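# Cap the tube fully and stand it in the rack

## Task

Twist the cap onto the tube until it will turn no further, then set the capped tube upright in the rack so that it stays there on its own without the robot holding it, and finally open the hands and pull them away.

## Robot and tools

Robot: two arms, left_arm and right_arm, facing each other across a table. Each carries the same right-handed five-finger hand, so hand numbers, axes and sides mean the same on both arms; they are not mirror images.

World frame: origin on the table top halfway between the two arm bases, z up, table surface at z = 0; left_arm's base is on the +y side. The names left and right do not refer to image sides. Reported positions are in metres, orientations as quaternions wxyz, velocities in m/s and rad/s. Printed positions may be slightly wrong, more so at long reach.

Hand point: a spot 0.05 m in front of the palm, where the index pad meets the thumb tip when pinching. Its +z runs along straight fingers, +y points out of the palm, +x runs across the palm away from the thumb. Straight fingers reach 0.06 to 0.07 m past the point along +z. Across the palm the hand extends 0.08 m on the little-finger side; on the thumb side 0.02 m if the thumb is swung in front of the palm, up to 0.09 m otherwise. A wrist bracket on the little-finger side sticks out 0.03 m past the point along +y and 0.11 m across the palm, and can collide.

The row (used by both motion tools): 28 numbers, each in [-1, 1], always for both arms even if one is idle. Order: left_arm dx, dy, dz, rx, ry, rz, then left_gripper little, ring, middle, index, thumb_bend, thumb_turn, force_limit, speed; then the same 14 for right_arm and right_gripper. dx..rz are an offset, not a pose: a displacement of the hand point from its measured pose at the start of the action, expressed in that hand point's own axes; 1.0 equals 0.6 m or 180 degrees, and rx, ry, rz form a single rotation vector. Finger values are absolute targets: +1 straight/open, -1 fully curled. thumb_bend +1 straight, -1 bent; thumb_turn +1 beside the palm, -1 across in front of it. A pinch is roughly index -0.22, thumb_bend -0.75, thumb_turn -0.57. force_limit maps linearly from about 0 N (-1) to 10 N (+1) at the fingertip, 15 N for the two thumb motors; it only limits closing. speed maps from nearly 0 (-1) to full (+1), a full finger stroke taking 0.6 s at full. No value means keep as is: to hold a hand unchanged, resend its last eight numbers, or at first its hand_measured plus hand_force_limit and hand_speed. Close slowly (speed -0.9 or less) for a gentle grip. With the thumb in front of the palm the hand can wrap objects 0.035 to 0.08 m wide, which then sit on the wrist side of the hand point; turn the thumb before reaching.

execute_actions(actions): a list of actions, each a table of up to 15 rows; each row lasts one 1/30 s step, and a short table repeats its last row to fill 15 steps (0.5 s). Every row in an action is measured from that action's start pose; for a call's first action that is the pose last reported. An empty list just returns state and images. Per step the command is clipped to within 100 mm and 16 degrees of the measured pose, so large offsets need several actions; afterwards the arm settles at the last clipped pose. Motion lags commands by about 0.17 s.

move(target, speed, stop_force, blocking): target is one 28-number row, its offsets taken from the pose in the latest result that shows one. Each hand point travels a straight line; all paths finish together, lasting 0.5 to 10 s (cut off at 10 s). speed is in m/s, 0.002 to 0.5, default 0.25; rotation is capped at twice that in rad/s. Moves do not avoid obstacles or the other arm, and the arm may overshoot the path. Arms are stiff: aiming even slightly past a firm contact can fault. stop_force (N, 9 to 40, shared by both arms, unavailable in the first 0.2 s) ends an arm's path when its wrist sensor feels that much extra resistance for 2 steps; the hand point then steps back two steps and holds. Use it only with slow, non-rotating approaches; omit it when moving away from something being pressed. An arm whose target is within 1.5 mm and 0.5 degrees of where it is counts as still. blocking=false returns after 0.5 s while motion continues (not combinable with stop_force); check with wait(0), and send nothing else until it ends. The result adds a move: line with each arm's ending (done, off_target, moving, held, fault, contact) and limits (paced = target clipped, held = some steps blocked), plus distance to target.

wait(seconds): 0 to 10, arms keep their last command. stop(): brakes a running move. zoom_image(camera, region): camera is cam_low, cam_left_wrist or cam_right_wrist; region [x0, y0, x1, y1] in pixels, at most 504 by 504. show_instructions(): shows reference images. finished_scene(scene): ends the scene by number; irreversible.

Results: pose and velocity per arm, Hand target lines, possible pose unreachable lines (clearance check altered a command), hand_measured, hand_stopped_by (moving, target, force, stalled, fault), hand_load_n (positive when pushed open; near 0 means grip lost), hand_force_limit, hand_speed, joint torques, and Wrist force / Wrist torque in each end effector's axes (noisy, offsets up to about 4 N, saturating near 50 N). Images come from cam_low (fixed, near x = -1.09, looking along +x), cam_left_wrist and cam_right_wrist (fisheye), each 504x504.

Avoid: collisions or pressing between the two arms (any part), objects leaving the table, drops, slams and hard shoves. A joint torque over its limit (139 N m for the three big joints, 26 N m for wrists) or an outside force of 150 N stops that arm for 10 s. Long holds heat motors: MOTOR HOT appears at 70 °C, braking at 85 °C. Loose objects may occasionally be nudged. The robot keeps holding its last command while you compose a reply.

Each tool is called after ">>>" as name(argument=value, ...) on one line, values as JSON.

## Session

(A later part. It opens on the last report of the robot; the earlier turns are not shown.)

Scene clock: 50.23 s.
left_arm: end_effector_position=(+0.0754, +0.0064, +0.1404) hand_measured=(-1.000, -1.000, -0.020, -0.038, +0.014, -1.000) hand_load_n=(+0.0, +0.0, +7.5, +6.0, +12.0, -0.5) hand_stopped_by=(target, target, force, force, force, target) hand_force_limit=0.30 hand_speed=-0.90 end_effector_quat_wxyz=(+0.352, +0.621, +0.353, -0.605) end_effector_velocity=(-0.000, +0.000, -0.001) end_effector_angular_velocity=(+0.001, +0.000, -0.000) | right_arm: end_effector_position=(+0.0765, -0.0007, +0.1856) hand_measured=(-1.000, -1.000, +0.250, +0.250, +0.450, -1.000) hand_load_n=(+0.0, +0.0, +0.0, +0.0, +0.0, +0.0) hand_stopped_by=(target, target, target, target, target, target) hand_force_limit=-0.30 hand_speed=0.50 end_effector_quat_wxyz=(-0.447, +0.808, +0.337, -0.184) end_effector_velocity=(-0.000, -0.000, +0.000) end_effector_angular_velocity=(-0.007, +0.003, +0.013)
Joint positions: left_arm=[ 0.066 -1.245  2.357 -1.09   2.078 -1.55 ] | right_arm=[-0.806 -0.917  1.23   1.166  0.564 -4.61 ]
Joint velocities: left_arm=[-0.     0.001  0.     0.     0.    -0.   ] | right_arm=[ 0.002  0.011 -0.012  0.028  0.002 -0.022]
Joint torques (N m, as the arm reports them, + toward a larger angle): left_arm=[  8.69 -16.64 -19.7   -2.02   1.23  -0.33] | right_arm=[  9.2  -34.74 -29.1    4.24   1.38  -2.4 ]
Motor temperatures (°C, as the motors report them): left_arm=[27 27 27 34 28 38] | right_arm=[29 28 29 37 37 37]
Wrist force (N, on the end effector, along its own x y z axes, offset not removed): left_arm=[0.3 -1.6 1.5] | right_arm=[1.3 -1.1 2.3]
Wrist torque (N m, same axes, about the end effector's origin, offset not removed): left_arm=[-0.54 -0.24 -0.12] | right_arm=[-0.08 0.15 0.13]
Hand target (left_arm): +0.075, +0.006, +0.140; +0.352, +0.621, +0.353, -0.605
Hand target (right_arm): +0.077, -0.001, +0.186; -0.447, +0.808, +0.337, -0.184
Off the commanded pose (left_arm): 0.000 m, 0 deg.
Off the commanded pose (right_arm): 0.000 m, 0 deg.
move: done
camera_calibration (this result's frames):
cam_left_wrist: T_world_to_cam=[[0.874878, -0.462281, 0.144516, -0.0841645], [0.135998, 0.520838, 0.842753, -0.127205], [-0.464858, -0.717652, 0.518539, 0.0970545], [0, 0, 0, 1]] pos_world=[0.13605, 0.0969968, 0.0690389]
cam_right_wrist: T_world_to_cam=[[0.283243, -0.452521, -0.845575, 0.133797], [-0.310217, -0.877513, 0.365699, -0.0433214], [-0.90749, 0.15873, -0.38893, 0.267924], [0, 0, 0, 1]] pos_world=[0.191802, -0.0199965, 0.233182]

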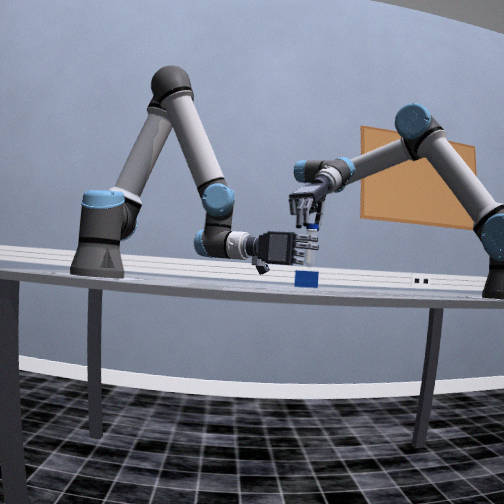

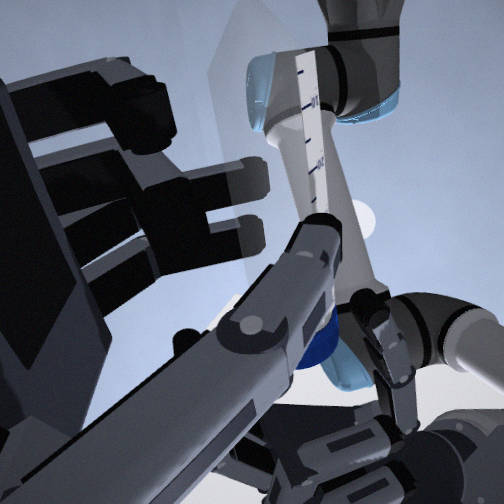

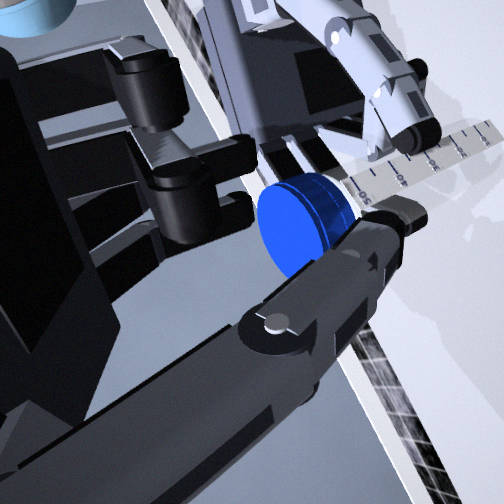

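Again, shifted another 0.5 mm −x.

>>> execute_actions(actions=[[[0,0,0,0,0,0,-1,-1,-0.55,-0.5,0,-1,0.3,-0.9,-0.0009,-0.0003,0.0003,0,0,0,-1,-1,0.03,0.03,0.25,-1,-0.3,-0.4]],[[0,0,0,0,0,0,-1,-1,-0.55,-0.5,0,-1,0.3,-0.9,0,0,0,0,0,0,-1,-1,-0.4,-0.4,0,-1,-0.3,-0.87]],[[0,0,0,0,0,0,-1,-1,-0.55,-0.5,0,-1,0.3,-0.9,0,0.0008,0.0005,0,0,0,-1,-1,-0.4,-0.4,0,-1,-0.3,-0.87]]])

>>> move(target=[0,0,0,0,0,0,-1,-1,-0.55,-0.5,0,-1,0.3,-0.9,0.0115,-0.0018,0.004,0,0.211,0.134,-1,-1,-0.4,-0.4,0,-1,-0.3,-0.87], speed=0.3)

>>> move(target=[0,0,0,0,0,0,-1,-1,-0.55,-0.5,0,-1,0.3,-0.9,0.0112,-0.002,0.0036,0,0.211,0.134,-1,-1,-0.4,-0.4,0,-1,-0.3,-0.87], speed=0.3)

>>> move(target=[0,0,0,0,0,0,-1,-1,-0.55,-0.5,0,-1,0.3,-0.9,0.0112,-0.0021,0.0034,0,0.211,0.134,-1,-1,-0.4,-0.4,0,-1,-0.3,-0.87], speed=0.3)

>>> execute_actions(actions=[[[0,0,0,0,0,0,-1,-1,-0.55,-0.5,0,-1,0.3,-0.9,0,0,0,0,0,0,-1,-1,0.25,0.25,0.45,-1,-0.3,0.5]]])

>>> move(target=[0,0,0,0,0,0,-1,-1,-0.55,-0.5,0,-1,0.3,-0.9,0.0101,0.0138,-0.0232,0,-0.633,-0.402,-1,-1,0.25,0.25,0.45,-1,-0.3,0.5], speed=0.5)

>>> zoom_image(camera="cam_low", region=[290,200,340,250])

Scene clock: 53.60 s.
left_arm: end_effector_position=(+0.0754, +0.0064, +0.1404) hand_measured=(-1.000, -1.000, -0.020, -0.038, +0.014, -1.000) hand_load_n=(+0.0, +0.0, +8.0, +5.5, +12.5, -1.5) hand_stopped_by=(target, target, force, force, force, target) hand_force_limit=0.30 hand_speed=-0.90 end_effector_quat_wxyz=(+0.352, +0.621, +0.353, -0.605) end_effector_velocity=(+0.000, -0.000, -0.002) end_effector_angular_velocity=(+0.003, -0.000, +0.000) | right_arm: end_effector_position=(+0.0760, -0.0009, +0.1851) hand_measured=(-1.000, -1.000, -0.048, -0.048, +0.206, -1.000) hand_load_n=(+0.0, +0.0, +4.0, +4.0, +7.0, +0.5) hand_stopped_by=(target, target, force, force, force, target) hand_force_limit=-0.30 hand_speed=-0.87 end_effector_quat_wxyz=(-0.447, +0.808, +0.337, -0.184) end_effector_velocity=(+0.000, +0.000, -0.001) end_effector_angular_velocity=(+0.001, -0.001, +0.001)
Joint positions: left_arm=[ 0.066 -1.245  2.357 -1.09   2.078 -1.55 ] | right_arm=[-0.805 -0.918  1.232  1.164  0.564 -4.609]
Joint velocities: left_arm=[ 0.     0.004 -0.    -0.     0.     0.   ] | right_arm=[ 0.     0.001  0.    -0.001 -0.    -0.002]
Joint torques (N m, as the arm reports them, + toward a larger angle): left_arm=[  8.88 -16.14 -19.72  -1.94   1.1   -0.44] | right_arm=[  8.7  -32.14  -3.64   0.25  -2.34   0.59]
Motor temperatures (°C, as the motors report them): left_arm=[27 27 27 34 28 38] | right_arm=[29 28 29 37 37 37]
Wrist force (N, on the end effector, along its own x y z axes, offset not removed): left_arm=[6.2 0.5 0.8] | right_arm=[3.0 -10.5 -2.9]
Wrist torque (N m, same axes, about the end effector's origin, offset not removed): left_arm=[-0.47 -0.41 -0.10] | right_arm=[-0.33 -0.32 0.11]
Hand target (left_arm): +0.075, +0.006, +0.140; +0.352, +0.621, +0.353, -0.605
Hand target (right_arm): +0.076, -0.001, +0.185; -0.447, +0.808, +0.337, -0.184
Off the commanded pose (left_arm): 0.000 m, 0 deg.
Off the commanded pose (right_arm): 0.000 m, 0 deg.
camera_calibration (this result's frames):
cam_left_wrist: T_world_to_cam=[[0.874878, -0.46228, 0.144517, -0.0841647], [0.135998, 0.520838, 0.842753, -0.127205], [-0.464858, -0.717652, 0.518539, 0.0970544], [0, 0, 0, 1]] pos_world=[0.13605, 0.0969968, 0.0690389]
cam_right_wrist: T_world_to_cam=[[0.283246, -0.452486, -0.845593, 0.133463], [-0.310196, -0.877532, 0.365671, -0.0434913], [-0.907497, 0.158725, -0.388917, 0.267263], [0, 0, 0, 1]] pos_world=[0.191246, -0.0201961, 0.232702]

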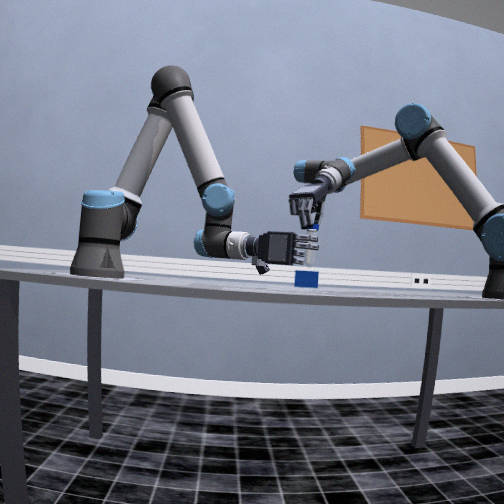

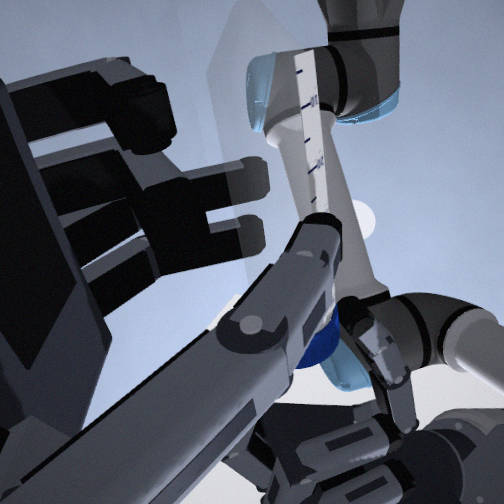

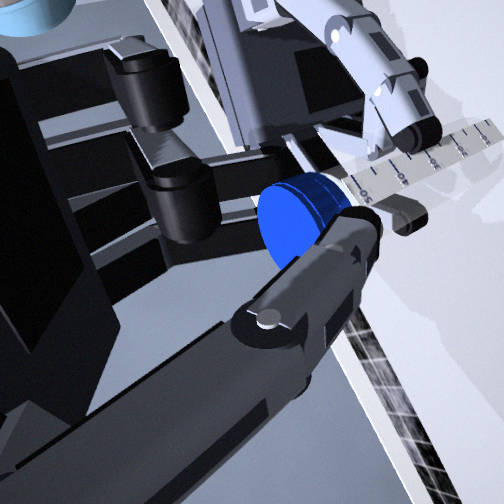

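Scene clock: 55.47 s.
left_arm: end_effector_position=(+0.0754, +0.0064, +0.1404) hand_measured=(-1.000, -1.000, -0.020, -0.038, +0.014, -1.000) hand_load_n=(+0.0, +0.0, +8.0, +6.0, +12.0, -1.0) hand_stopped_by=(target, target, force, force, force, target) hand_force_limit=0.30 hand_speed=-0.90 end_effector_quat_wxyz=(+0.352, +0.621, +0.353, -0.605) end_effector_velocity=(+0.000, -0.000, +0.001) end_effector_angular_velocity=(-0.001, -0.001, +0.000) | right_arm: end_effector_position=(+0.0791, +0.0059, +0.1851) hand_measured=(-1.000, -1.000, -0.048, -0.048, +0.206, -1.000) hand_load_n=(+0.0, +0.0, +3.5, +4.5, +6.5, +0.0) hand_stopped_by=(target, target, force, force, force, target) hand_force_limit=-0.30 hand_speed=-0.87 end_effector_quat_wxyz=(-0.484, +0.875, +0.001, -0.001) end_effector_velocity=(-0.000, -0.000, -0.001) end_effector_angular_velocity=(-0.001, -0.001, -0.014)
Joint positions: left_arm=[ 0.066 -1.245  2.357 -1.09   2.078 -1.55 ] | right_arm=[-0.708 -1.308  1.634  0.336  1.044 -3.514]
Joint velocities: left_arm=[ 0.    -0.001 -0.     0.    -0.     0.001] | right_arm=[ 0.006 -0.004  0.006 -0.008  0.017  0.013]
Joint torques (N m, as the arm reports them, + toward a larger angle): left_arm=[  8.49 -17.06 -19.28  -2.02   1.19  -0.34] | right_arm=[ 10.3  -34.68  -5.84  -0.58   2.85   2.34]
Motor temperatures (°C, as the motors report them): left_arm=[27 27 27 34 28 38] | right_arm=[29 28 29 37 37 37]
Wrist force (N, on the end effector, along its own x y z axes, offset not removed): left_arm=[4.6 -1.4 2.0] | right_arm=[-2.3 -5.5 -0.8]
Wrist torque (N m, same axes, about the end effector's origin, offset not removed): left_arm=[-0.41 -0.32 -0.16] | right_arm=[-0.14 0.46 -0.08]
Hand target (left_arm): +0.075, +0.006, +0.140; +0.352, +0.621, +0.353, -0.605
Hand target (right_arm): +0.079, +0.006, +0.185; -0.484, +0.875, +0.001, -0.000
Off the commanded pose (left_arm): 0.000 m, 0 deg.
Off the commanded pose (right_arm): 0.000 m, 0 deg.
move: done
camera_calibration (this result's frames):
cam_left_wrist: T_world_to_cam=[[0.874878, -0.462281, 0.144516, -0.0841646], [0.135998, 0.520838, 0.842753, -0.127205], [-0.464858, -0.717652, 0.518539, 0.0970544], [0, 0, 0, 1]] pos_world=[0.13605, 0.0969968, 0.0690389]
cam_right_wrist: T_world_to_cam=[[-0.122675, -0.519297, -0.845743, 0.168146], [-0.837431, -0.403159, 0.369015, 0.00169791], [-0.532597, 0.75352, -0.385418, 0.235193], [0, 0, 0, 1]] pos_world=[0.147313, -0.0892205, 0.23223]

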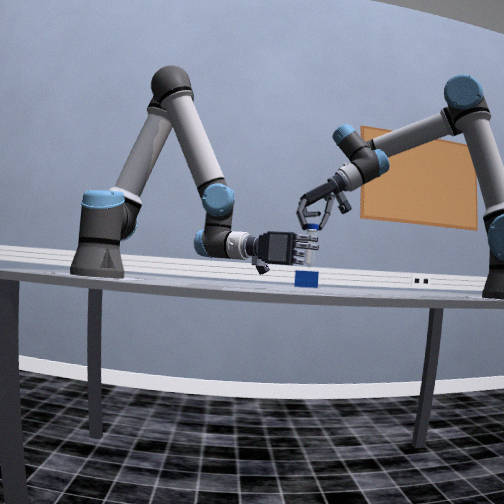

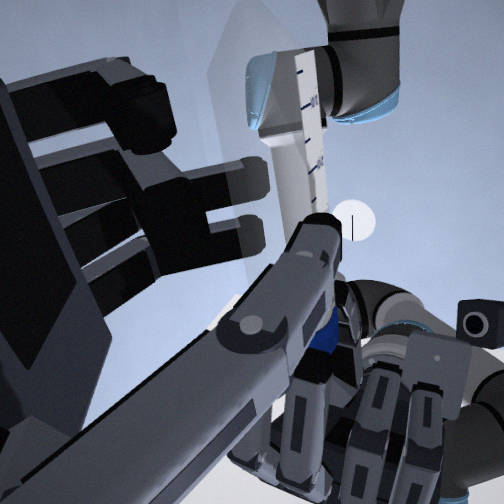

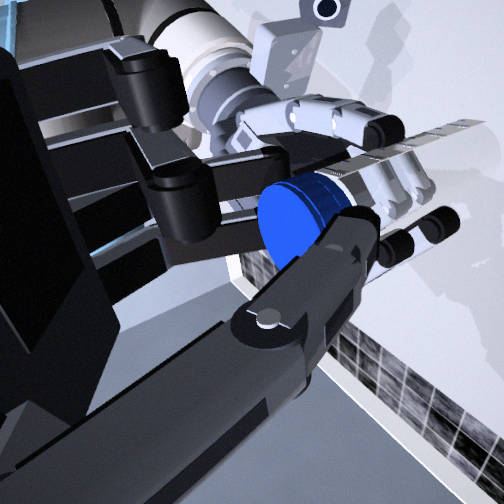

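Scene clock: 57.37 s.
left_arm: end_effector_position=(+0.0754, +0.0064, +0.1404) hand_measured=(-1.000, -1.000, -0.020, -0.038, +0.014, -1.000) hand_load_n=(+0.0, +0.0, +7.5, +6.0, +12.0, +0.0) hand_stopped_by=(target, target, force, force, force, target) hand_force_limit=0.30 hand_speed=-0.90 end_effector_quat_wxyz=(+0.352, +0.621, +0.353, -0.605) end_effector_velocity=(-0.000, -0.000, +0.001) end_effector_angular_velocity=(-0.002, -0.000, -0.001) | right_arm: end_effector_position=(+0.0856, +0.0084, +0.1850) hand_measured=(-1.000, -1.000, -0.048, -0.048, +0.206, -1.000) hand_load_n=(+0.0, +0.0, +3.5, +4.5, +6.5, -0.5) hand_stopped_by=(target, target, force, force, force, target) hand_force_limit=-0.30 hand_speed=-0.87 end_effector_quat_wxyz=(+0.448, -0.809, +0.334, -0.182) end_effector_velocity=(+0.000, +0.000, -0.001) end_effector_angular_velocity=(-0.004, -0.001, -0.010)
Joint positions: left_arm=[ 0.066 -1.245  2.357 -1.09   2.078 -1.55 ] | right_arm=[-0.403 -1.297  1.61   0.297  1.949 -2.883]
Joint velocities: left_arm=[-0.001 -0.002 -0.     0.    -0.     0.   ] | right_arm=[ 0.005  0.006 -0.007  0.007  0.014  0.007]
Joint torques (N m, as the arm reports them, + toward a larger angle): left_arm=[  8.37 -16.94 -17.59  -1.93   0.51  -0.36] | right_arm=[  9.92 -20.34 -32.22   2.35   2.83   2.09]
Motor temperatures (°C, as the motors report them): left_arm=[27 27 27 34 28 38] | right_arm=[29 28 29 37 37 37]
Wrist force (N, on the end effector, along its own x y z axes, offset not removed): left_arm=[4.4 -1.8 0.9] | right_arm=[3.8 -5.8 -0.8]
Wrist torque (N m, same axes, about the end effector's origin, offset not removed): left_arm=[-0.44 -0.48 0.08] | right_arm=[-0.33 -0.31 -0.10]
Hand target (left_arm): +0.075, +0.006, +0.140; +0.352, +0.621, +0.353, -0.605
Hand target (right_arm): +0.086, +0.008, +0.185; -0.447, +0.809, -0.335, +0.182
Off the commanded pose (left_arm): 0.000 m, 0 deg.
Off the commanded pose (right_arm): 0.000 m, 0 deg.
move: done
camera_calibration (this result's frames):
cam_left_wrist: T_world_to_cam=[[0.874872, -0.46229, 0.14452, -0.0841635], [0.136005, 0.520843, 0.842748, -0.127206], [-0.464867, -0.717642, 0.518545, 0.0970491], [0, 0, 0, 1]] pos_world=[0.136048, 0.0969929, 0.0690416]
cam_right_wrist: T_world_to_cam=[[-0.457642, -0.2797, -0.843998, 0.196557], [-0.875835, 0.305387, 0.3737, 0.00470937], [0.153223, 0.910223, -0.384729, 0.176615], [0, 0, 0, 1]] pos_world=[0.067016, -0.10722, 0.232083]

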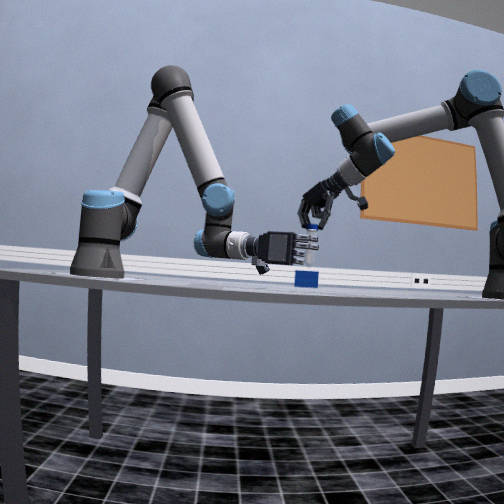

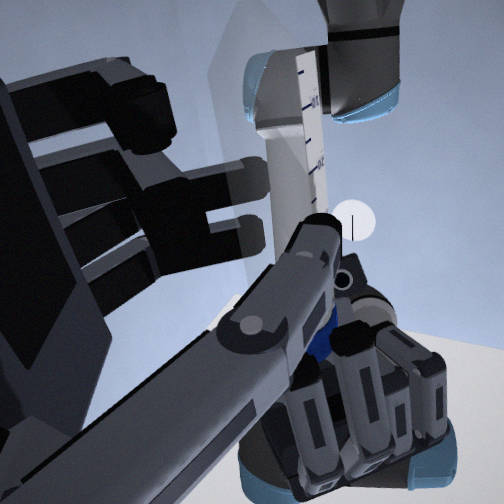

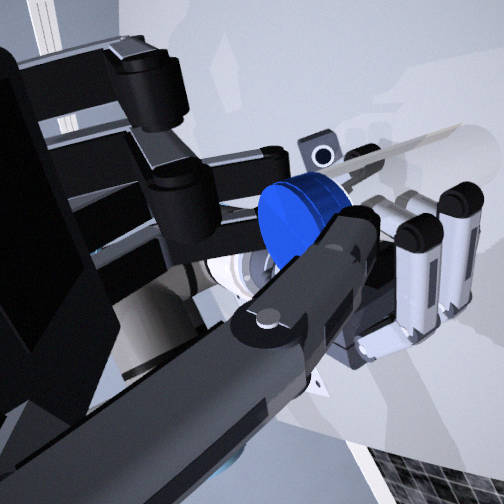

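Scene clock: 59.37 s.
left_arm: end_effector_position=(+0.0754, +0.0064, +0.1404) hand_measured=(-1.000, -1.000, -0.020, -0.038, +0.014, -1.000) hand_load_n=(+0.0, +0.0, +8.5, +6.0, +11.5, -1.0) hand_stopped_by=(target, target, force, force, force, target) hand_force_limit=0.30 hand_speed=-0.90 end_effector_quat_wxyz=(+0.352, +0.621, +0.353, -0.605) end_effector_velocity=(+0.001, +0.000, +0.000) end_effector_angular_velocity=(-0.001, -0.000, +0.001) | right_arm: end_effector_position=(+0.0920, +0.0053, +0.1847) hand_measured=(-1.000, -1.000, -0.048, -0.048, +0.206, -1.000) hand_load_n=(+0.0, +0.0, +2.5, +5.0, +6.0, -0.5) hand_stopped_by=(target, target, force, force, force, target) hand_force_limit=-0.30 hand_speed=-0.87 end_effector_quat_wxyz=(+0.343, -0.621, +0.619, -0.337) end_effector_velocity=(-0.000, +0.000, -0.001) end_effector_angular_velocity=(-0.002, +0.004, -0.011)
Joint positions: left_arm=[ 0.066 -1.245  2.357 -1.09   2.078 -1.55 ] | right_arm=[-0.214 -0.885  1.141  1.088  2.558 -1.833]
Joint velocities: left_arm=[ 0.001 -0.    -0.    -0.    -0.     0.   ] | right_arm=[ 0.001  0.01  -0.011  0.023 -0.001  0.022]
Joint torques (N m, as the arm reports them, + toward a larger angle): left_arm=[  8.29 -17.05 -17.92  -1.77   0.46  -0.41] | right_arm=[ 10.72 -33.52 -27.97   3.93   2.83   2.23]
Motor temperatures (°C, as the motors report them): left_arm=[27 27 27 34 28 38] | right_arm=[29 28 29 37 37 37]
Wrist force (N, on the end effector, along its own x y z axes, offset not removed): left_arm=[6.1 -3.1 4.1] | right_arm=[1.7 -10.2 -3.3]
Wrist torque (N m, same axes, about the end effector's origin, offset not removed): left_arm=[-0.50 -0.50 -0.06] | right_arm=[-0.55 0.07 -0.02]
Hand target (left_arm): +0.075, +0.006, +0.140; +0.352, +0.621, +0.353, -0.605
Hand target (right_arm): +0.092, +0.005, +0.185; -0.343, +0.620, -0.619, +0.338
Off the commanded pose (left_arm): 0.000 m, 0 deg.
Off the commanded pose (right_arm): 0.000 m, 0 deg.
move: done
camera_calibration (this result's frames):
cam_left_wrist: T_world_to_cam=[[0.874872, -0.46229, 0.14452, -0.0841635], [0.136005, 0.520843, 0.842748, -0.127206], [-0.464866, -0.717642, 0.518545, 0.0970492], [0, 0, 0, 1]] pos_world=[0.136048, 0.096993, 0.0690415]
cam_right_wrist: T_world_to_cam=[[-0.525705, 0.126428, -0.841219, 0.201985], [-0.402617, 0.834141, 0.376972, -0.0355851], [0.749355, 0.536866, -0.38761, 0.126039], [0, 0, 0, 1]] pos_world=[-0.00259074, -0.0635198, 0.232183]

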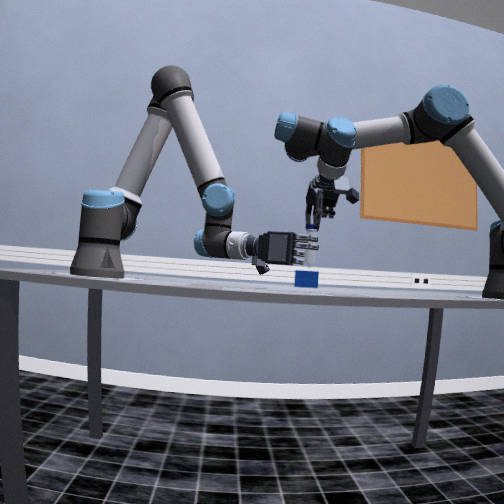

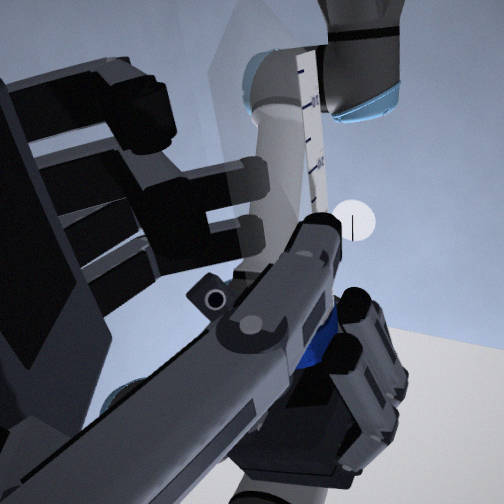

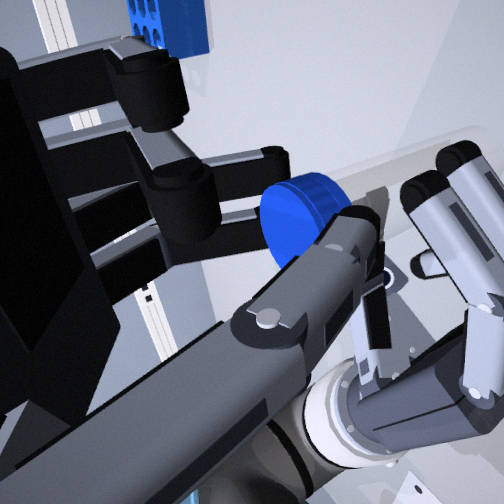

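Scene clock: 59.87 s.
left_arm: end_effector_position=(+0.0754, +0.0064, +0.1404) hand_measured=(-1.000, -1.000, -0.020, -0.038, +0.014, -1.000) hand_load_n=(+0.0, +0.0, +7.5, +6.0, +12.0, -0.5) hand_stopped_by=(target, target, force, force, force, target) hand_force_limit=0.30 hand_speed=-0.90 end_effector_quat_wxyz=(+0.352, +0.621, +0.353, -0.605) end_effector_velocity=(-0.000, -0.000, -0.000) end_effector_angular_velocity=(+0.001, +0.001, -0.001) | right_arm: end_effector_position=(+0.0920, +0.0053, +0.1847) hand_measured=(-1.000, -1.000, +0.250, +0.250, +0.450, -1.000) hand_load_n=(+0.0, +0.0, +0.0, +0.0, +0.0, +0.0) hand_stopped_by=(target, target, target, target, target, target) hand_force_limit=-0.30 hand_speed=0.50 end_effector_quat_wxyz=(+0.343, -0.621, +0.619, -0.337) end_effector_velocity=(-0.000, -0.000, -0.001) end_effector_angular_velocity=(-0.002, +0.001, +0.001)
Joint positions: left_arm=[ 0.066 -1.245  2.357 -1.09   2.078 -1.55 ] | right_arm=[-0.214 -0.885  1.141  1.088  2.558 -1.833]
Joint velocities: left_arm=[-0.001  0.001  0.     0.    -0.    -0.001] | right_arm=[-0.     0.001  0.    -0.    -0.001 -0.001]
Joint torques (N m, as the arm reports them, + toward a larger angle): left_arm=[  8.41 -16.48 -16.74  -2.     0.48  -0.39] | right_arm=[  0.46 -52.69  -5.93   0.51   2.24  -2.39]
Motor temperatures (°C, as the motors report them): left_arm=[27 27 27 34 28 38] | right_arm=[29 28 29 37 37 37]
Wrist force (N, on the end effector, along its own x y z axes, offset not removed): left_arm=[1.2 -1.5 1.4] | right_arm=[0.7 -4.0 -3.8]
Wrist torque (N m, same axes, about the end effector's origin, offset not removed): left_arm=[-0.54 -0.45 -0.02] | right_arm=[-0.28 0.27 -0.11]
Hand target (left_arm): +0.075, +0.006, +0.140; +0.352, +0.621, +0.353, -0.605
Hand target (right_arm): +0.092, +0.005, +0.185; -0.343, +0.621, -0.619, +0.337
Off the commanded pose (left_arm): 0.000 m, 0 deg.
Off the commanded pose (right_arm): 0.000 m, 0 deg.
camera_calibration (this result's frames):
cam_left_wrist: T_world_to_cam=[[0.874873, -0.46229, 0.14452, -0.0841634], [0.136005, 0.520843, 0.842749, -0.127206], [-0.464866, -0.717642, 0.518545, 0.0970494], [0, 0, 0, 1]] pos_world=[0.136048, 0.0969931, 0.0690414]
cam_right_wrist: T_world_to_cam=[[-0.525708, 0.126357, -0.841229, 0.20194], [-0.402642, 0.834154, 0.376916, -0.0355779], [0.74934, 0.536862, -0.387645, 0.126042], [0, 0, 0, 1]] pos_world=[-0.00261206, -0.063506, 0.232147]

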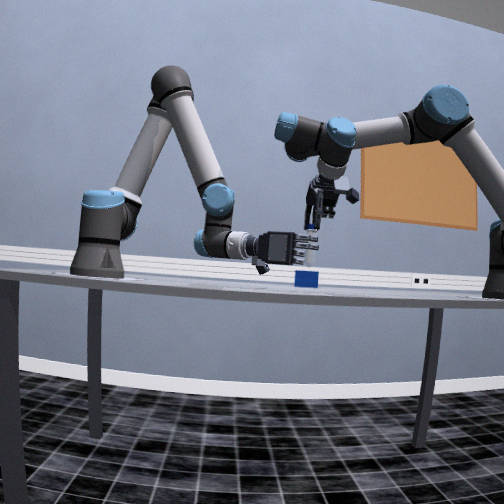

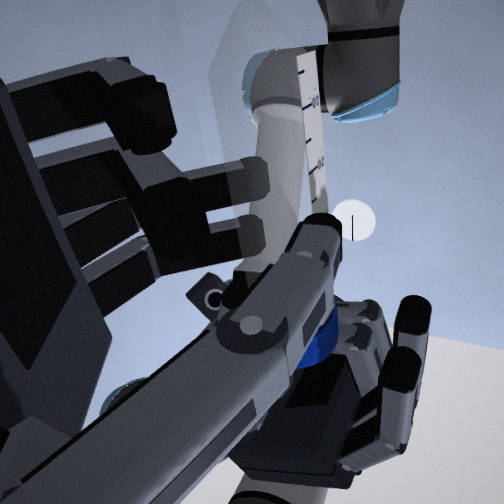

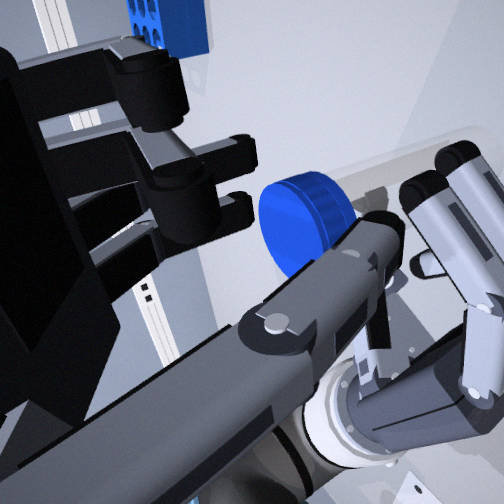

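Scene clock: 63.07 s.
left_arm: end_effector_position=(+0.0754, +0.0064, +0.1404) hand_measured=(-1.000, -1.000, -0.020, -0.038, +0.014, -1.000) hand_load_n=(+0.0, +0.0, +7.5, +6.0, +12.0, -0.5) hand_stopped_by=(target, target, force, force, force, target) hand_force_limit=0.30 hand_speed=-0.90 end_effector_quat_wxyz=(+0.352, +0.621, +0.353, -0.605) end_effector_velocity=(+0.000, -0.000, +0.001) end_effector_angular_velocity=(-0.001, -0.000, +0.001) | right_arm: end_effector_position=(+0.0760, -0.0008, +0.1852) hand_measured=(-1.000, -1.000, +0.250, +0.250, +0.450, -1.000) hand_load_n=(+0.0, +0.0, +0.0, +0.0, +0.0, +0.0) hand_stopped_by=(target, target, target, target, target, target) hand_force_limit=-0.30 hand_speed=0.50 end_effector_quat_wxyz=(-0.448, +0.807, +0.338, -0.184) end_effector_velocity=(-0.000, -0.000, -0.001) end_effector_angular_velocity=(-0.007, +0.002, +0.015)
Joint positions: left_arm=[ 0.066 -1.245  2.357 -1.09   2.078 -1.55 ] | right_arm=[-0.805 -0.917  1.232  1.166  0.563 -4.613]
Joint velocities: left_arm=[ 0.001 -0.001 -0.    -0.    -0.     0.   ] | right_arm=[ 0.002  0.012 -0.012  0.027  0.002 -0.023]
Joint torques (N m, as the arm reports them, + toward a larger angle): left_arm=[  8.98 -16.18 -17.48  -1.97   0.62  -0.44] | right_arm=[  9.91 -34.08 -28.74   4.36   1.47  -2.27]
Motor temperatures (°C, as the motors report them): left_arm=[27 27 27 34 28 38] | right_arm=[29 28 29 37 37 37]
Wrist force (N, on the end effector, along its own x y z axes, offset not removed): left_arm=[1.8 -2.0 1.6] | right_arm=[1.4 -3.7 -3.1]
Wrist torque (N m, same axes, about the end effector's origin, offset not removed): left_arm=[-0.62 -0.50 -0.03] | right_arm=[-0.34 -0.09 0.05]
Hand target (left_arm): +0.075, +0.006, +0.140; +0.352, +0.621, +0.353, -0.605
Hand target (right_arm): +0.076, -0.001, +0.185; -0.447, +0.807, +0.338, -0.184
Off the commanded pose (left_arm): 0.000 m, 0 deg.
Off the commanded pose (right_arm): 0.000 m, 0 deg.
move: done
camera_calibration (this result's frames):
cam_left_wrist: T_world_to_cam=[[0.874873, -0.46229, 0.14452, -0.0841635], [0.136005, 0.520843, 0.842749, -0.127206], [-0.464866, -0.717642, 0.518545, 0.0970493], [0, 0, 0, 1]] pos_world=[0.136048, 0.096993, 0.0690415]
cam_right_wrist: T_world_to_cam=[[0.28456, -0.450525, -0.846199, 0.133541], [-0.308219, -0.878821, 0.364245, -0.0433296], [-0.907759, 0.157165, -0.388938, 0.267356], [0, 0, 0, 1]] pos_world=[0.191339, -0.0199344, 0.23277]

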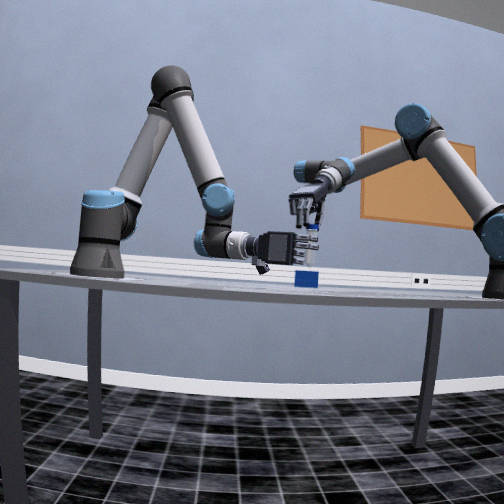

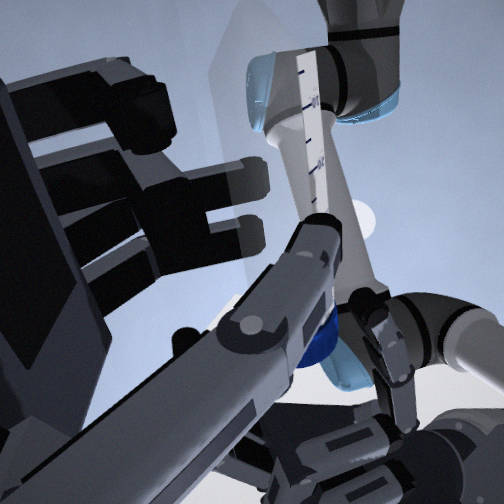

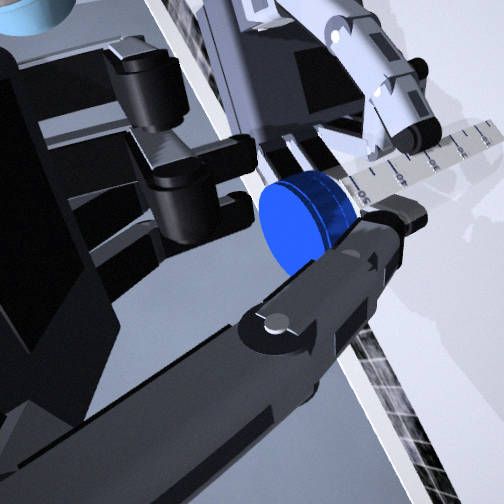

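Region (290, 200, 340, 250) of cam_low's 504x504 image, scaled by 10.080, with more detail than that image has.

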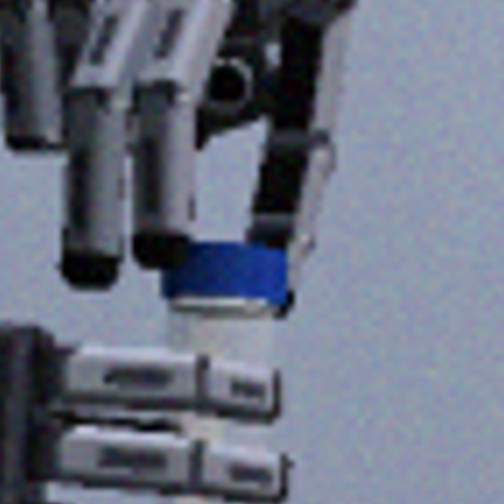

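Engaged. Continue, faster.

>>> execute_actions(actions=[[[0,0,0,0,0,0,-1,-1,-0.55,-0.5,0,-1,0.3,-0.9,0,0.0008,0.0005,0,0,0,-1,-1,0.03,0.03,0.25,-1,0,-0.4]],[[0,0,0,0,0,0,-1,-1,-0.55,-0.5,0,-1,0.3,-0.9,0,0,0,0,0,0,-1,-1,-0.4,-0.4,0,-1,0,-0.85]]])

>>> move(target=[0,0,0,0,0,0,-1,-1,-0.55,-0.5,0,-1,0.3,-0.9,0.0115,-0.0015,0.0042,0,0.211,0.134,-1,-1,-0.4,-0.4,0,-1,0,-0.85], speed=0.4)

>>> move(target=[0,0,0,0,0,0,-1,-1,-0.55,-0.5,0,-1,0.3,-0.9,0.0112,-0.0016,0.0039,0,0.211,0.134,-1,-1,-0.4,-0.4,0,-1,0,-0.85], speed=0.4)

>>> move(target=[0,0,0,0,0,0,-1,-1,-0.55,-0.5,0,-1,0.3,-0.9,0.0112,-0.002,0.0036,0,0.211,0.134,-1,-1,-0.4,-0.4,0,-1,0,-0.85], speed=0.4)

Scene clock: 64.37 s.
left_arm: end_effector_position=(+0.0754, +0.0064, +0.1404) hand_measured=(-1.000, -1.000, -0.020, -0.038, +0.014, -1.000) hand_load_n=(+0.0, +0.0, +7.5, +5.5, +12.5, -0.5) hand_stopped_by=(target, target, force, force, force, target) hand_force_limit=0.30 hand_speed=-0.90 end_effector_quat_wxyz=(+0.352, +0.621, +0.353, -0.605) end_effector_velocity=(-0.001, +0.000, -0.000) end_effector_angular_velocity=(+0.000, -0.001, -0.001) | right_arm: end_effector_position=(+0.0760, -0.0008, +0.1846) hand_measured=(-1.000, -1.000, -0.042, -0.050, +0.200, -1.000) hand_load_n=(+0.0, +0.0, +4.0, +5.0, +7.0, +1.0) hand_stopped_by=(target, target, force, force, force, target) hand_force_limit=0.00 hand_speed=-0.85 end_effector_quat_wxyz=(-0.448, +0.807, +0.338, -0.184) end_effector_velocity=(+0.000, +0.000, +0.000) end_effector_angular_velocity=(+0.001, -0.001, +0.000)
Joint positions: left_arm=[ 0.066 -1.245  2.357 -1.09   2.078 -1.55 ] | right_arm=[-0.805 -0.916  1.233  1.165  0.563 -4.613]
Joint velocities: left_arm=[-0.001  0.001 -0.     0.     0.     0.001] | right_arm=[ 0.    -0.001 -0.    -0.001 -0.    -0.   ]
Joint torques (N m, as the arm reports them, + toward a larger angle): left_arm=[  8.32 -16.17 -17.91  -1.91   0.69  -0.38] | right_arm=[ -7.44 -48.43  -8.33   1.48  -3.4    1.52]
Motor temperatures (°C, as the motors report them): left_arm=[27 27 27 34 28 38] | right_arm=[29 28 29 37 37 37]
Wrist force (N, on the end effector, along its own x y z axes, offset not removed): left_arm=[1.5 1.0 2.2] | right_arm=[2.8 -1.4 0.2]
Wrist torque (N m, same axes, about the end effector's origin, offset not removed): left_arm=[-0.38 -0.56 0.00] | right_arm=[-0.14 -0.38 0.11]
Hand target (left_arm): +0.075, +0.006, +0.140; +0.352, +0.621, +0.353, -0.605
Hand target (right_arm): +0.076, -0.001, +0.185; -0.448, +0.807, +0.338, -0.184
Off the commanded pose (left_arm): 0.000 m, 0 deg.
Off the commanded pose (right_arm): 0.000 m, 0 deg.
camera_calibration (this result's frames):
cam_left_wrist: T_world_to_cam=[[0.874873, -0.46229, 0.14452, -0.0841636], [0.136005, 0.520843, 0.842748, -0.127206], [-0.464866, -0.717642, 0.518545, 0.0970491], [0, 0, 0, 1]] pos_world=[0.136048, 0.096993, 0.0690416]
cam_right_wrist: T_world_to_cam=[[0.284554, -0.450532, -0.846197, 0.133061], [-0.308177, -0.878825, 0.364271, -0.0431267], [-0.907775, 0.157124, -0.388917, 0.267121], [0, 0, 0, 1]] pos_world=[0.191332, -0.0199239, 0.232193]

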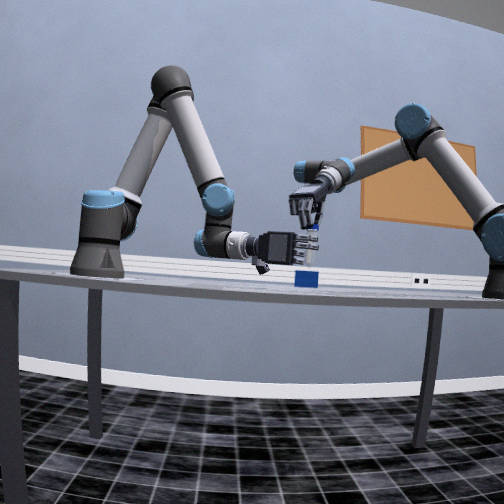

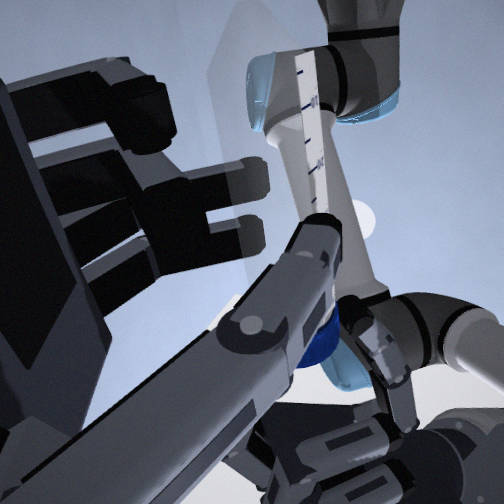

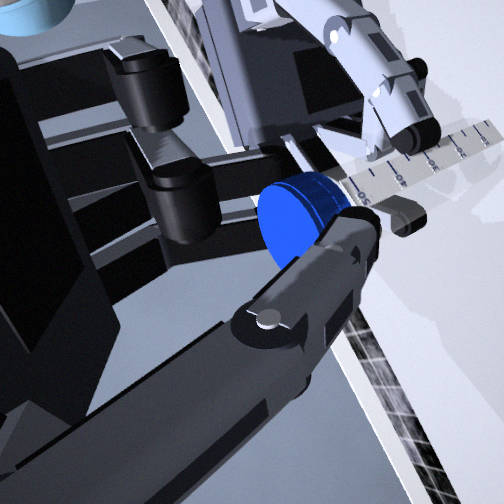

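Scene clock: 66.03 s.
left_arm: end_effector_position=(+0.0754, +0.0064, +0.1404) hand_measured=(-1.000, -1.000, -0.020, -0.038, +0.014, -1.000) hand_load_n=(+0.0, +0.0, +8.5, +6.5, +11.5, -1.0) hand_stopped_by=(target, target, force, force, force, target) hand_force_limit=0.30 hand_speed=-0.90 end_effector_quat_wxyz=(+0.352, +0.621, +0.353, -0.605) end_effector_velocity=(-0.000, -0.000, -0.000) end_effector_angular_velocity=(+0.000, +0.000, -0.001) | right_arm: end_effector_position=(+0.0791, +0.0060, +0.1844) hand_measured=(-1.000, -1.000, -0.042, -0.050, +0.200, -1.000) hand_load_n=(+0.0, +0.0, +3.0, +5.0, +5.5, -2.5) hand_stopped_by=(target, target, force, force, force, target) hand_force_limit=0.00 hand_speed=-0.85 end_effector_quat_wxyz=(-0.485, +0.875, +0.002, -0.001) end_effector_velocity=(-0.001, -0.000, -0.001) end_effector_angular_velocity=(-0.002, -0.001, -0.009)
Joint positions: left_arm=[ 0.066 -1.245  2.357 -1.09   2.078 -1.55 ] | right_arm=[-0.709 -1.308  1.636  0.333  1.042 -3.516]
Joint velocities: left_arm=[-0.001 -0.    -0.     0.     0.    -0.001] | right_arm=[ 0.005 -0.003  0.005 -0.006  0.012  0.008]
Joint torques (N m, as the arm reports them, + toward a larger angle): left_arm=[  8.08 -20.11 -18.02  -5.26   0.51  -0.54] | right_arm=[ 10.93 -31.92  -1.21   0.36   2.42   2.25]
Motor temperatures (°C, as the motors report them): left_arm=[27 27 27 34 28 38] | right_arm=[29 28 29 37 37 37]
Wrist force (N, on the end effector, along its own x y z axes, offset not removed): left_arm=[11.0 -3.8 4.1] | right_arm=[-1.2 -9.1 -3.3]
Wrist torque (N m, same axes, about the end effector's origin, offset not removed): left_arm=[-0.35 -0.15 -0.08] | right_arm=[0.28 0.52 -0.25]
Hand target (left_arm): +0.075, +0.006, +0.140; +0.352, +0.621, +0.353, -0.605
Hand target (right_arm): +0.079, +0.006, +0.184; -0.485, +0.875, +0.002, -0.001
Off the commanded pose (left_arm): 0.000 m, 0 deg.
Off the commanded pose (right_arm): 0.000 m, 0 deg.
move: done
camera_calibration (this result's frames):
cam_left_wrist: T_world_to_cam=[[0.874869, -0.462316, 0.144459, -0.0841429], [0.136006, 0.520727, 0.84282, -0.127186], [-0.464873, -0.71771, 0.518446, 0.097091], [0, 0, 0, 1]] pos_world=[0.136047, 0.0970117, 0.0690136]
cam_right_wrist: T_world_to_cam=[[-0.121391, -0.518292, -0.846544, 0.167639], [-0.836707, -0.40541, 0.368191, 0.00212593], [-0.534028, 0.753005, -0.384446, 0.234817], [0, 0, 0, 1]] pos_world=[0.147527, -0.0890702, 0.231405]

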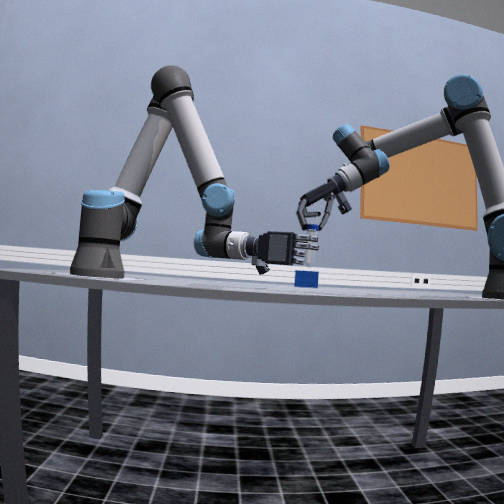

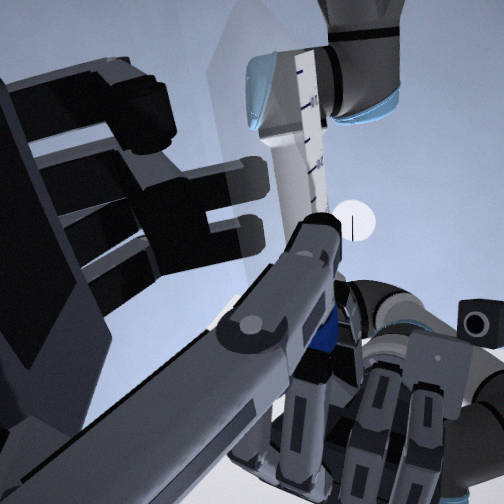

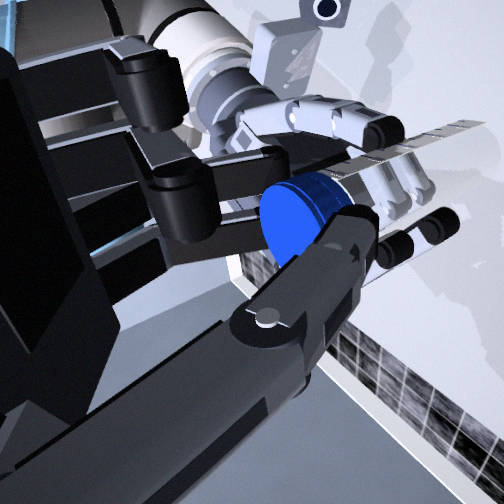

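Scene clock: 67.67 s.
left_arm: end_effector_position=(+0.0754, +0.0064, +0.1404) hand_measured=(-1.000, -1.000, -0.020, -0.038, +0.014, -1.000) hand_load_n=(+0.0, +0.0, +8.0, +6.5, +12.0, -0.5) hand_stopped_by=(target, target, force, force, force, target) hand_force_limit=0.30 hand_speed=-0.90 end_effector_quat_wxyz=(+0.352, +0.621, +0.353, -0.605) end_effector_velocity=(+0.000, -0.000, +0.001) end_effector_angular_velocity=(-0.002, -0.000, +0.000) | right_arm: end_effector_position=(+0.0856, +0.0085, +0.1840) hand_measured=(-1.000, -1.000, -0.042, -0.050, +0.200, -1.000) hand_load_n=(+0.0, +0.0, +3.0, +5.5, +5.5, -1.5) hand_stopped_by=(target, target, force, force, force, target) hand_force_limit=0.00 hand_speed=-0.85 end_effector_quat_wxyz=(+0.449, -0.809, +0.333, -0.181) end_effector_velocity=(-0.000, +0.000, -0.001) end_effector_angular_velocity=(-0.005, +0.002, -0.012)
Joint positions: left_arm=[ 0.066 -1.245  2.357 -1.09   2.078 -1.55 ] | right_arm=[-0.404 -1.298  1.614  0.292  1.946 -2.885]
Joint velocities: left_arm=[-0.    -0.002  0.     0.    -0.     0.   ] | right_arm=[ 0.005  0.008 -0.009  0.011  0.015  0.011]
Joint torques (N m, as the arm reports them, + toward a larger angle): left_arm=[  9.39 -18.4  -17.57  -2.97  -0.81  -0.36] | right_arm=[ 10.   -16.41 -28.19   3.14   2.28   2.25]
Motor temperatures (°C, as the motors report them): left_arm=[27 27 27 34 28 38] | right_arm=[29 28 29 37 37 37]
Wrist force (N, on the end effector, along its own x y z axes, offset not removed): left_arm=[8.7 -3.0 3.9] | right_arm=[3.0 -8.5 -4.2]
Wrist torque (N m, same axes, about the end effector's origin, offset not removed): left_arm=[-0.46 -0.29 -0.04] | right_arm=[-0.18 -0.25 0.34]
Hand target (left_arm): +0.075, +0.006, +0.140; +0.352, +0.621, +0.353, -0.605
Hand target (right_arm): +0.086, +0.009, +0.184; -0.448, +0.809, -0.334, +0.182
Off the commanded pose (left_arm): 0.000 m, 0 deg.
Off the commanded pose (right_arm): 0.000 m, 0 deg.
move: done
camera_calibration (this result's frames):
cam_left_wrist: T_world_to_cam=[[0.874858, -0.462343, 0.144436, -0.0841297], [0.136018, 0.520682, 0.842846, -0.127182], [-0.46489, -0.717725, 0.51841, 0.0971051], [0, 0, 0, 1]] pos_world=[0.136044, 0.0970192, 0.0690058]
cam_right_wrist: T_world_to_cam=[[-0.456718, -0.279373, -0.844606, 0.195809], [-0.876671, 0.302688, 0.373936, 0.00510777], [0.151185, 0.911225, -0.383161, 0.176013], [0, 0, 0, 1]] pos_world=[0.0672967, -0.10723, 0.230912]

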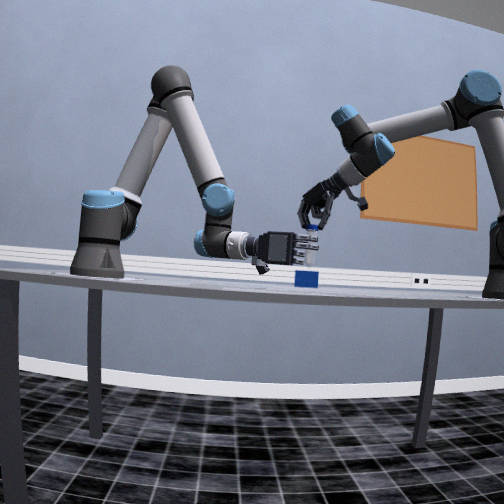

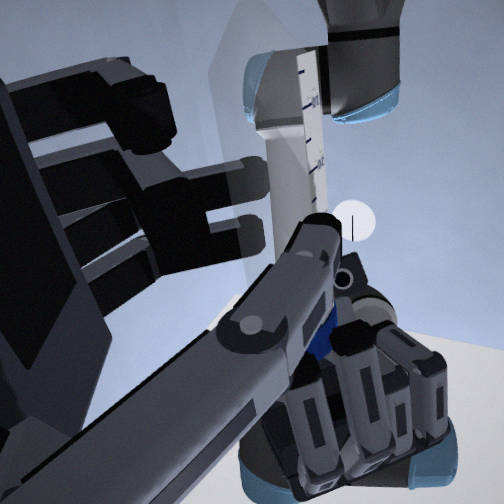

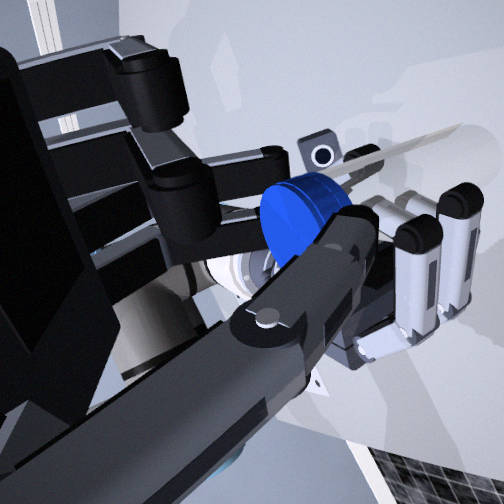

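Scene clock: 69.43 s.
left_arm: end_effector_position=(+0.0754, +0.0064, +0.1404) hand_measured=(-1.000, -1.000, -0.020, -0.038, +0.014, -1.000) hand_load_n=(+0.0, +0.0, +8.0, +5.5, +12.5, -2.5) hand_stopped_by=(target, target, force, force, force, target) hand_force_limit=0.30 hand_speed=-0.90 end_effector_quat_wxyz=(+0.352, +0.621, +0.353, -0.605) end_effector_velocity=(-0.000, +0.000, -0.001) end_effector_angular_velocity=(+0.002, +0.000, -0.001) | right_arm: end_effector_position=(+0.0921, +0.0054, +0.1837) hand_measured=(-1.000, -1.000, -0.042, -0.050, +0.200, -1.000) hand_load_n=(+0.0, +0.0, +1.5, +5.5, +6.0, -0.5) hand_stopped_by=(target, target, force, force, force, target) hand_force_limit=0.00 hand_speed=-0.85 end_effector_quat_wxyz=(+0.344, -0.621, +0.619, -0.336) end_effector_velocity=(-0.001, +0.000, -0.000) end_effector_angular_velocity=(-0.005, +0.005, -0.013)
Joint positions: left_arm=[ 0.066 -1.245  2.357 -1.09   2.078 -1.55 ] | right_arm=[-0.215 -0.886  1.145  1.079  2.557 -1.838]
Joint velocities: left_arm=[-0.     0.001  0.     0.     0.001 -0.   ] | right_arm=[ 0.001  0.012 -0.014  0.031 -0.001  0.027]
Joint torques (N m, as the arm reports them, + toward a larger angle): left_arm=[  8.22 -18.04 -17.99  -1.6    1.15  -0.49] | right_arm=[ 10.44 -30.19 -25.73   3.76   1.86   2.25]
Motor temperatures (°C, as the motors report them): left_arm=[27 27 27 34 28 38] | right_arm=[29 28 29 37 37 37]
Wrist force (N, on the end effector, along its own x y z axes, offset not removed): left_arm=[9.9 -2.5 1.3] | right_arm=[-2.8 -8.4 -7.7]
Wrist torque (N m, same axes, about the end effector's origin, offset not removed): left_arm=[-0.54 -0.43 -0.07] | right_arm=[0.18 0.80 -0.26]
Hand target (left_arm): +0.075, +0.006, +0.140; +0.352, +0.621, +0.353, -0.605
Hand target (right_arm): +0.092, +0.005, +0.184; -0.344, +0.621, -0.619, +0.337
Off the commanded pose (left_arm): 0.000 m, 0 deg.
Off the commanded pose (right_arm): 0.000 m, 0 deg.
move: done
camera_calibration (this result's frames):
cam_left_wrist: T_world_to_cam=[[0.874872, -0.462317, 0.144438, -0.084139], [0.136002, 0.520689, 0.842844, -0.127181], [-0.464869, -0.717737, 0.518412, 0.0971049], [0, 0, 0, 1]] pos_world=[0.136049, 0.0970186, 0.0690064]
cam_right_wrist: T_world_to_cam=[[-0.525651, 0.126568, -0.841232, 0.201095], [-0.404955, 0.832415, 0.378281, -0.0353051], [0.748132, 0.539506, -0.386305, 0.125319], [0, 0, 0, 1]] pos_world=[-0.00234631, -0.063674, 0.230934]

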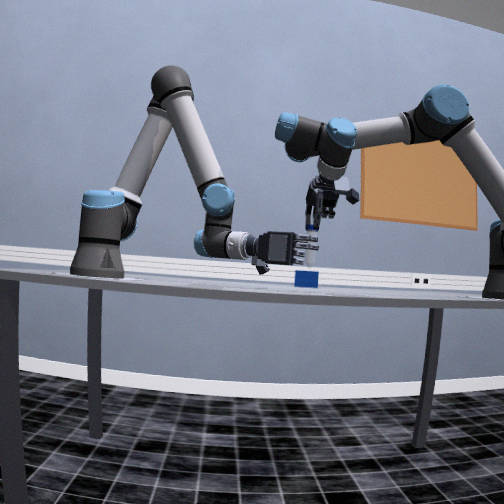

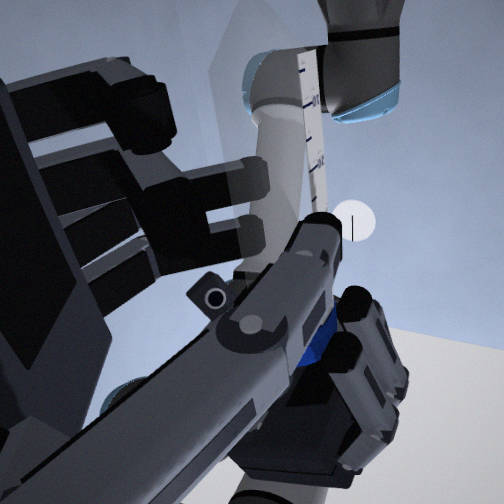

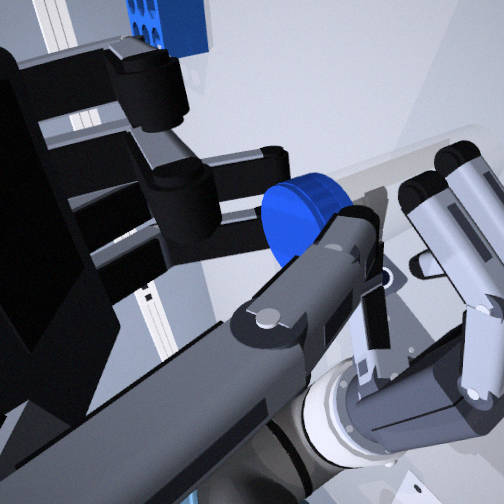

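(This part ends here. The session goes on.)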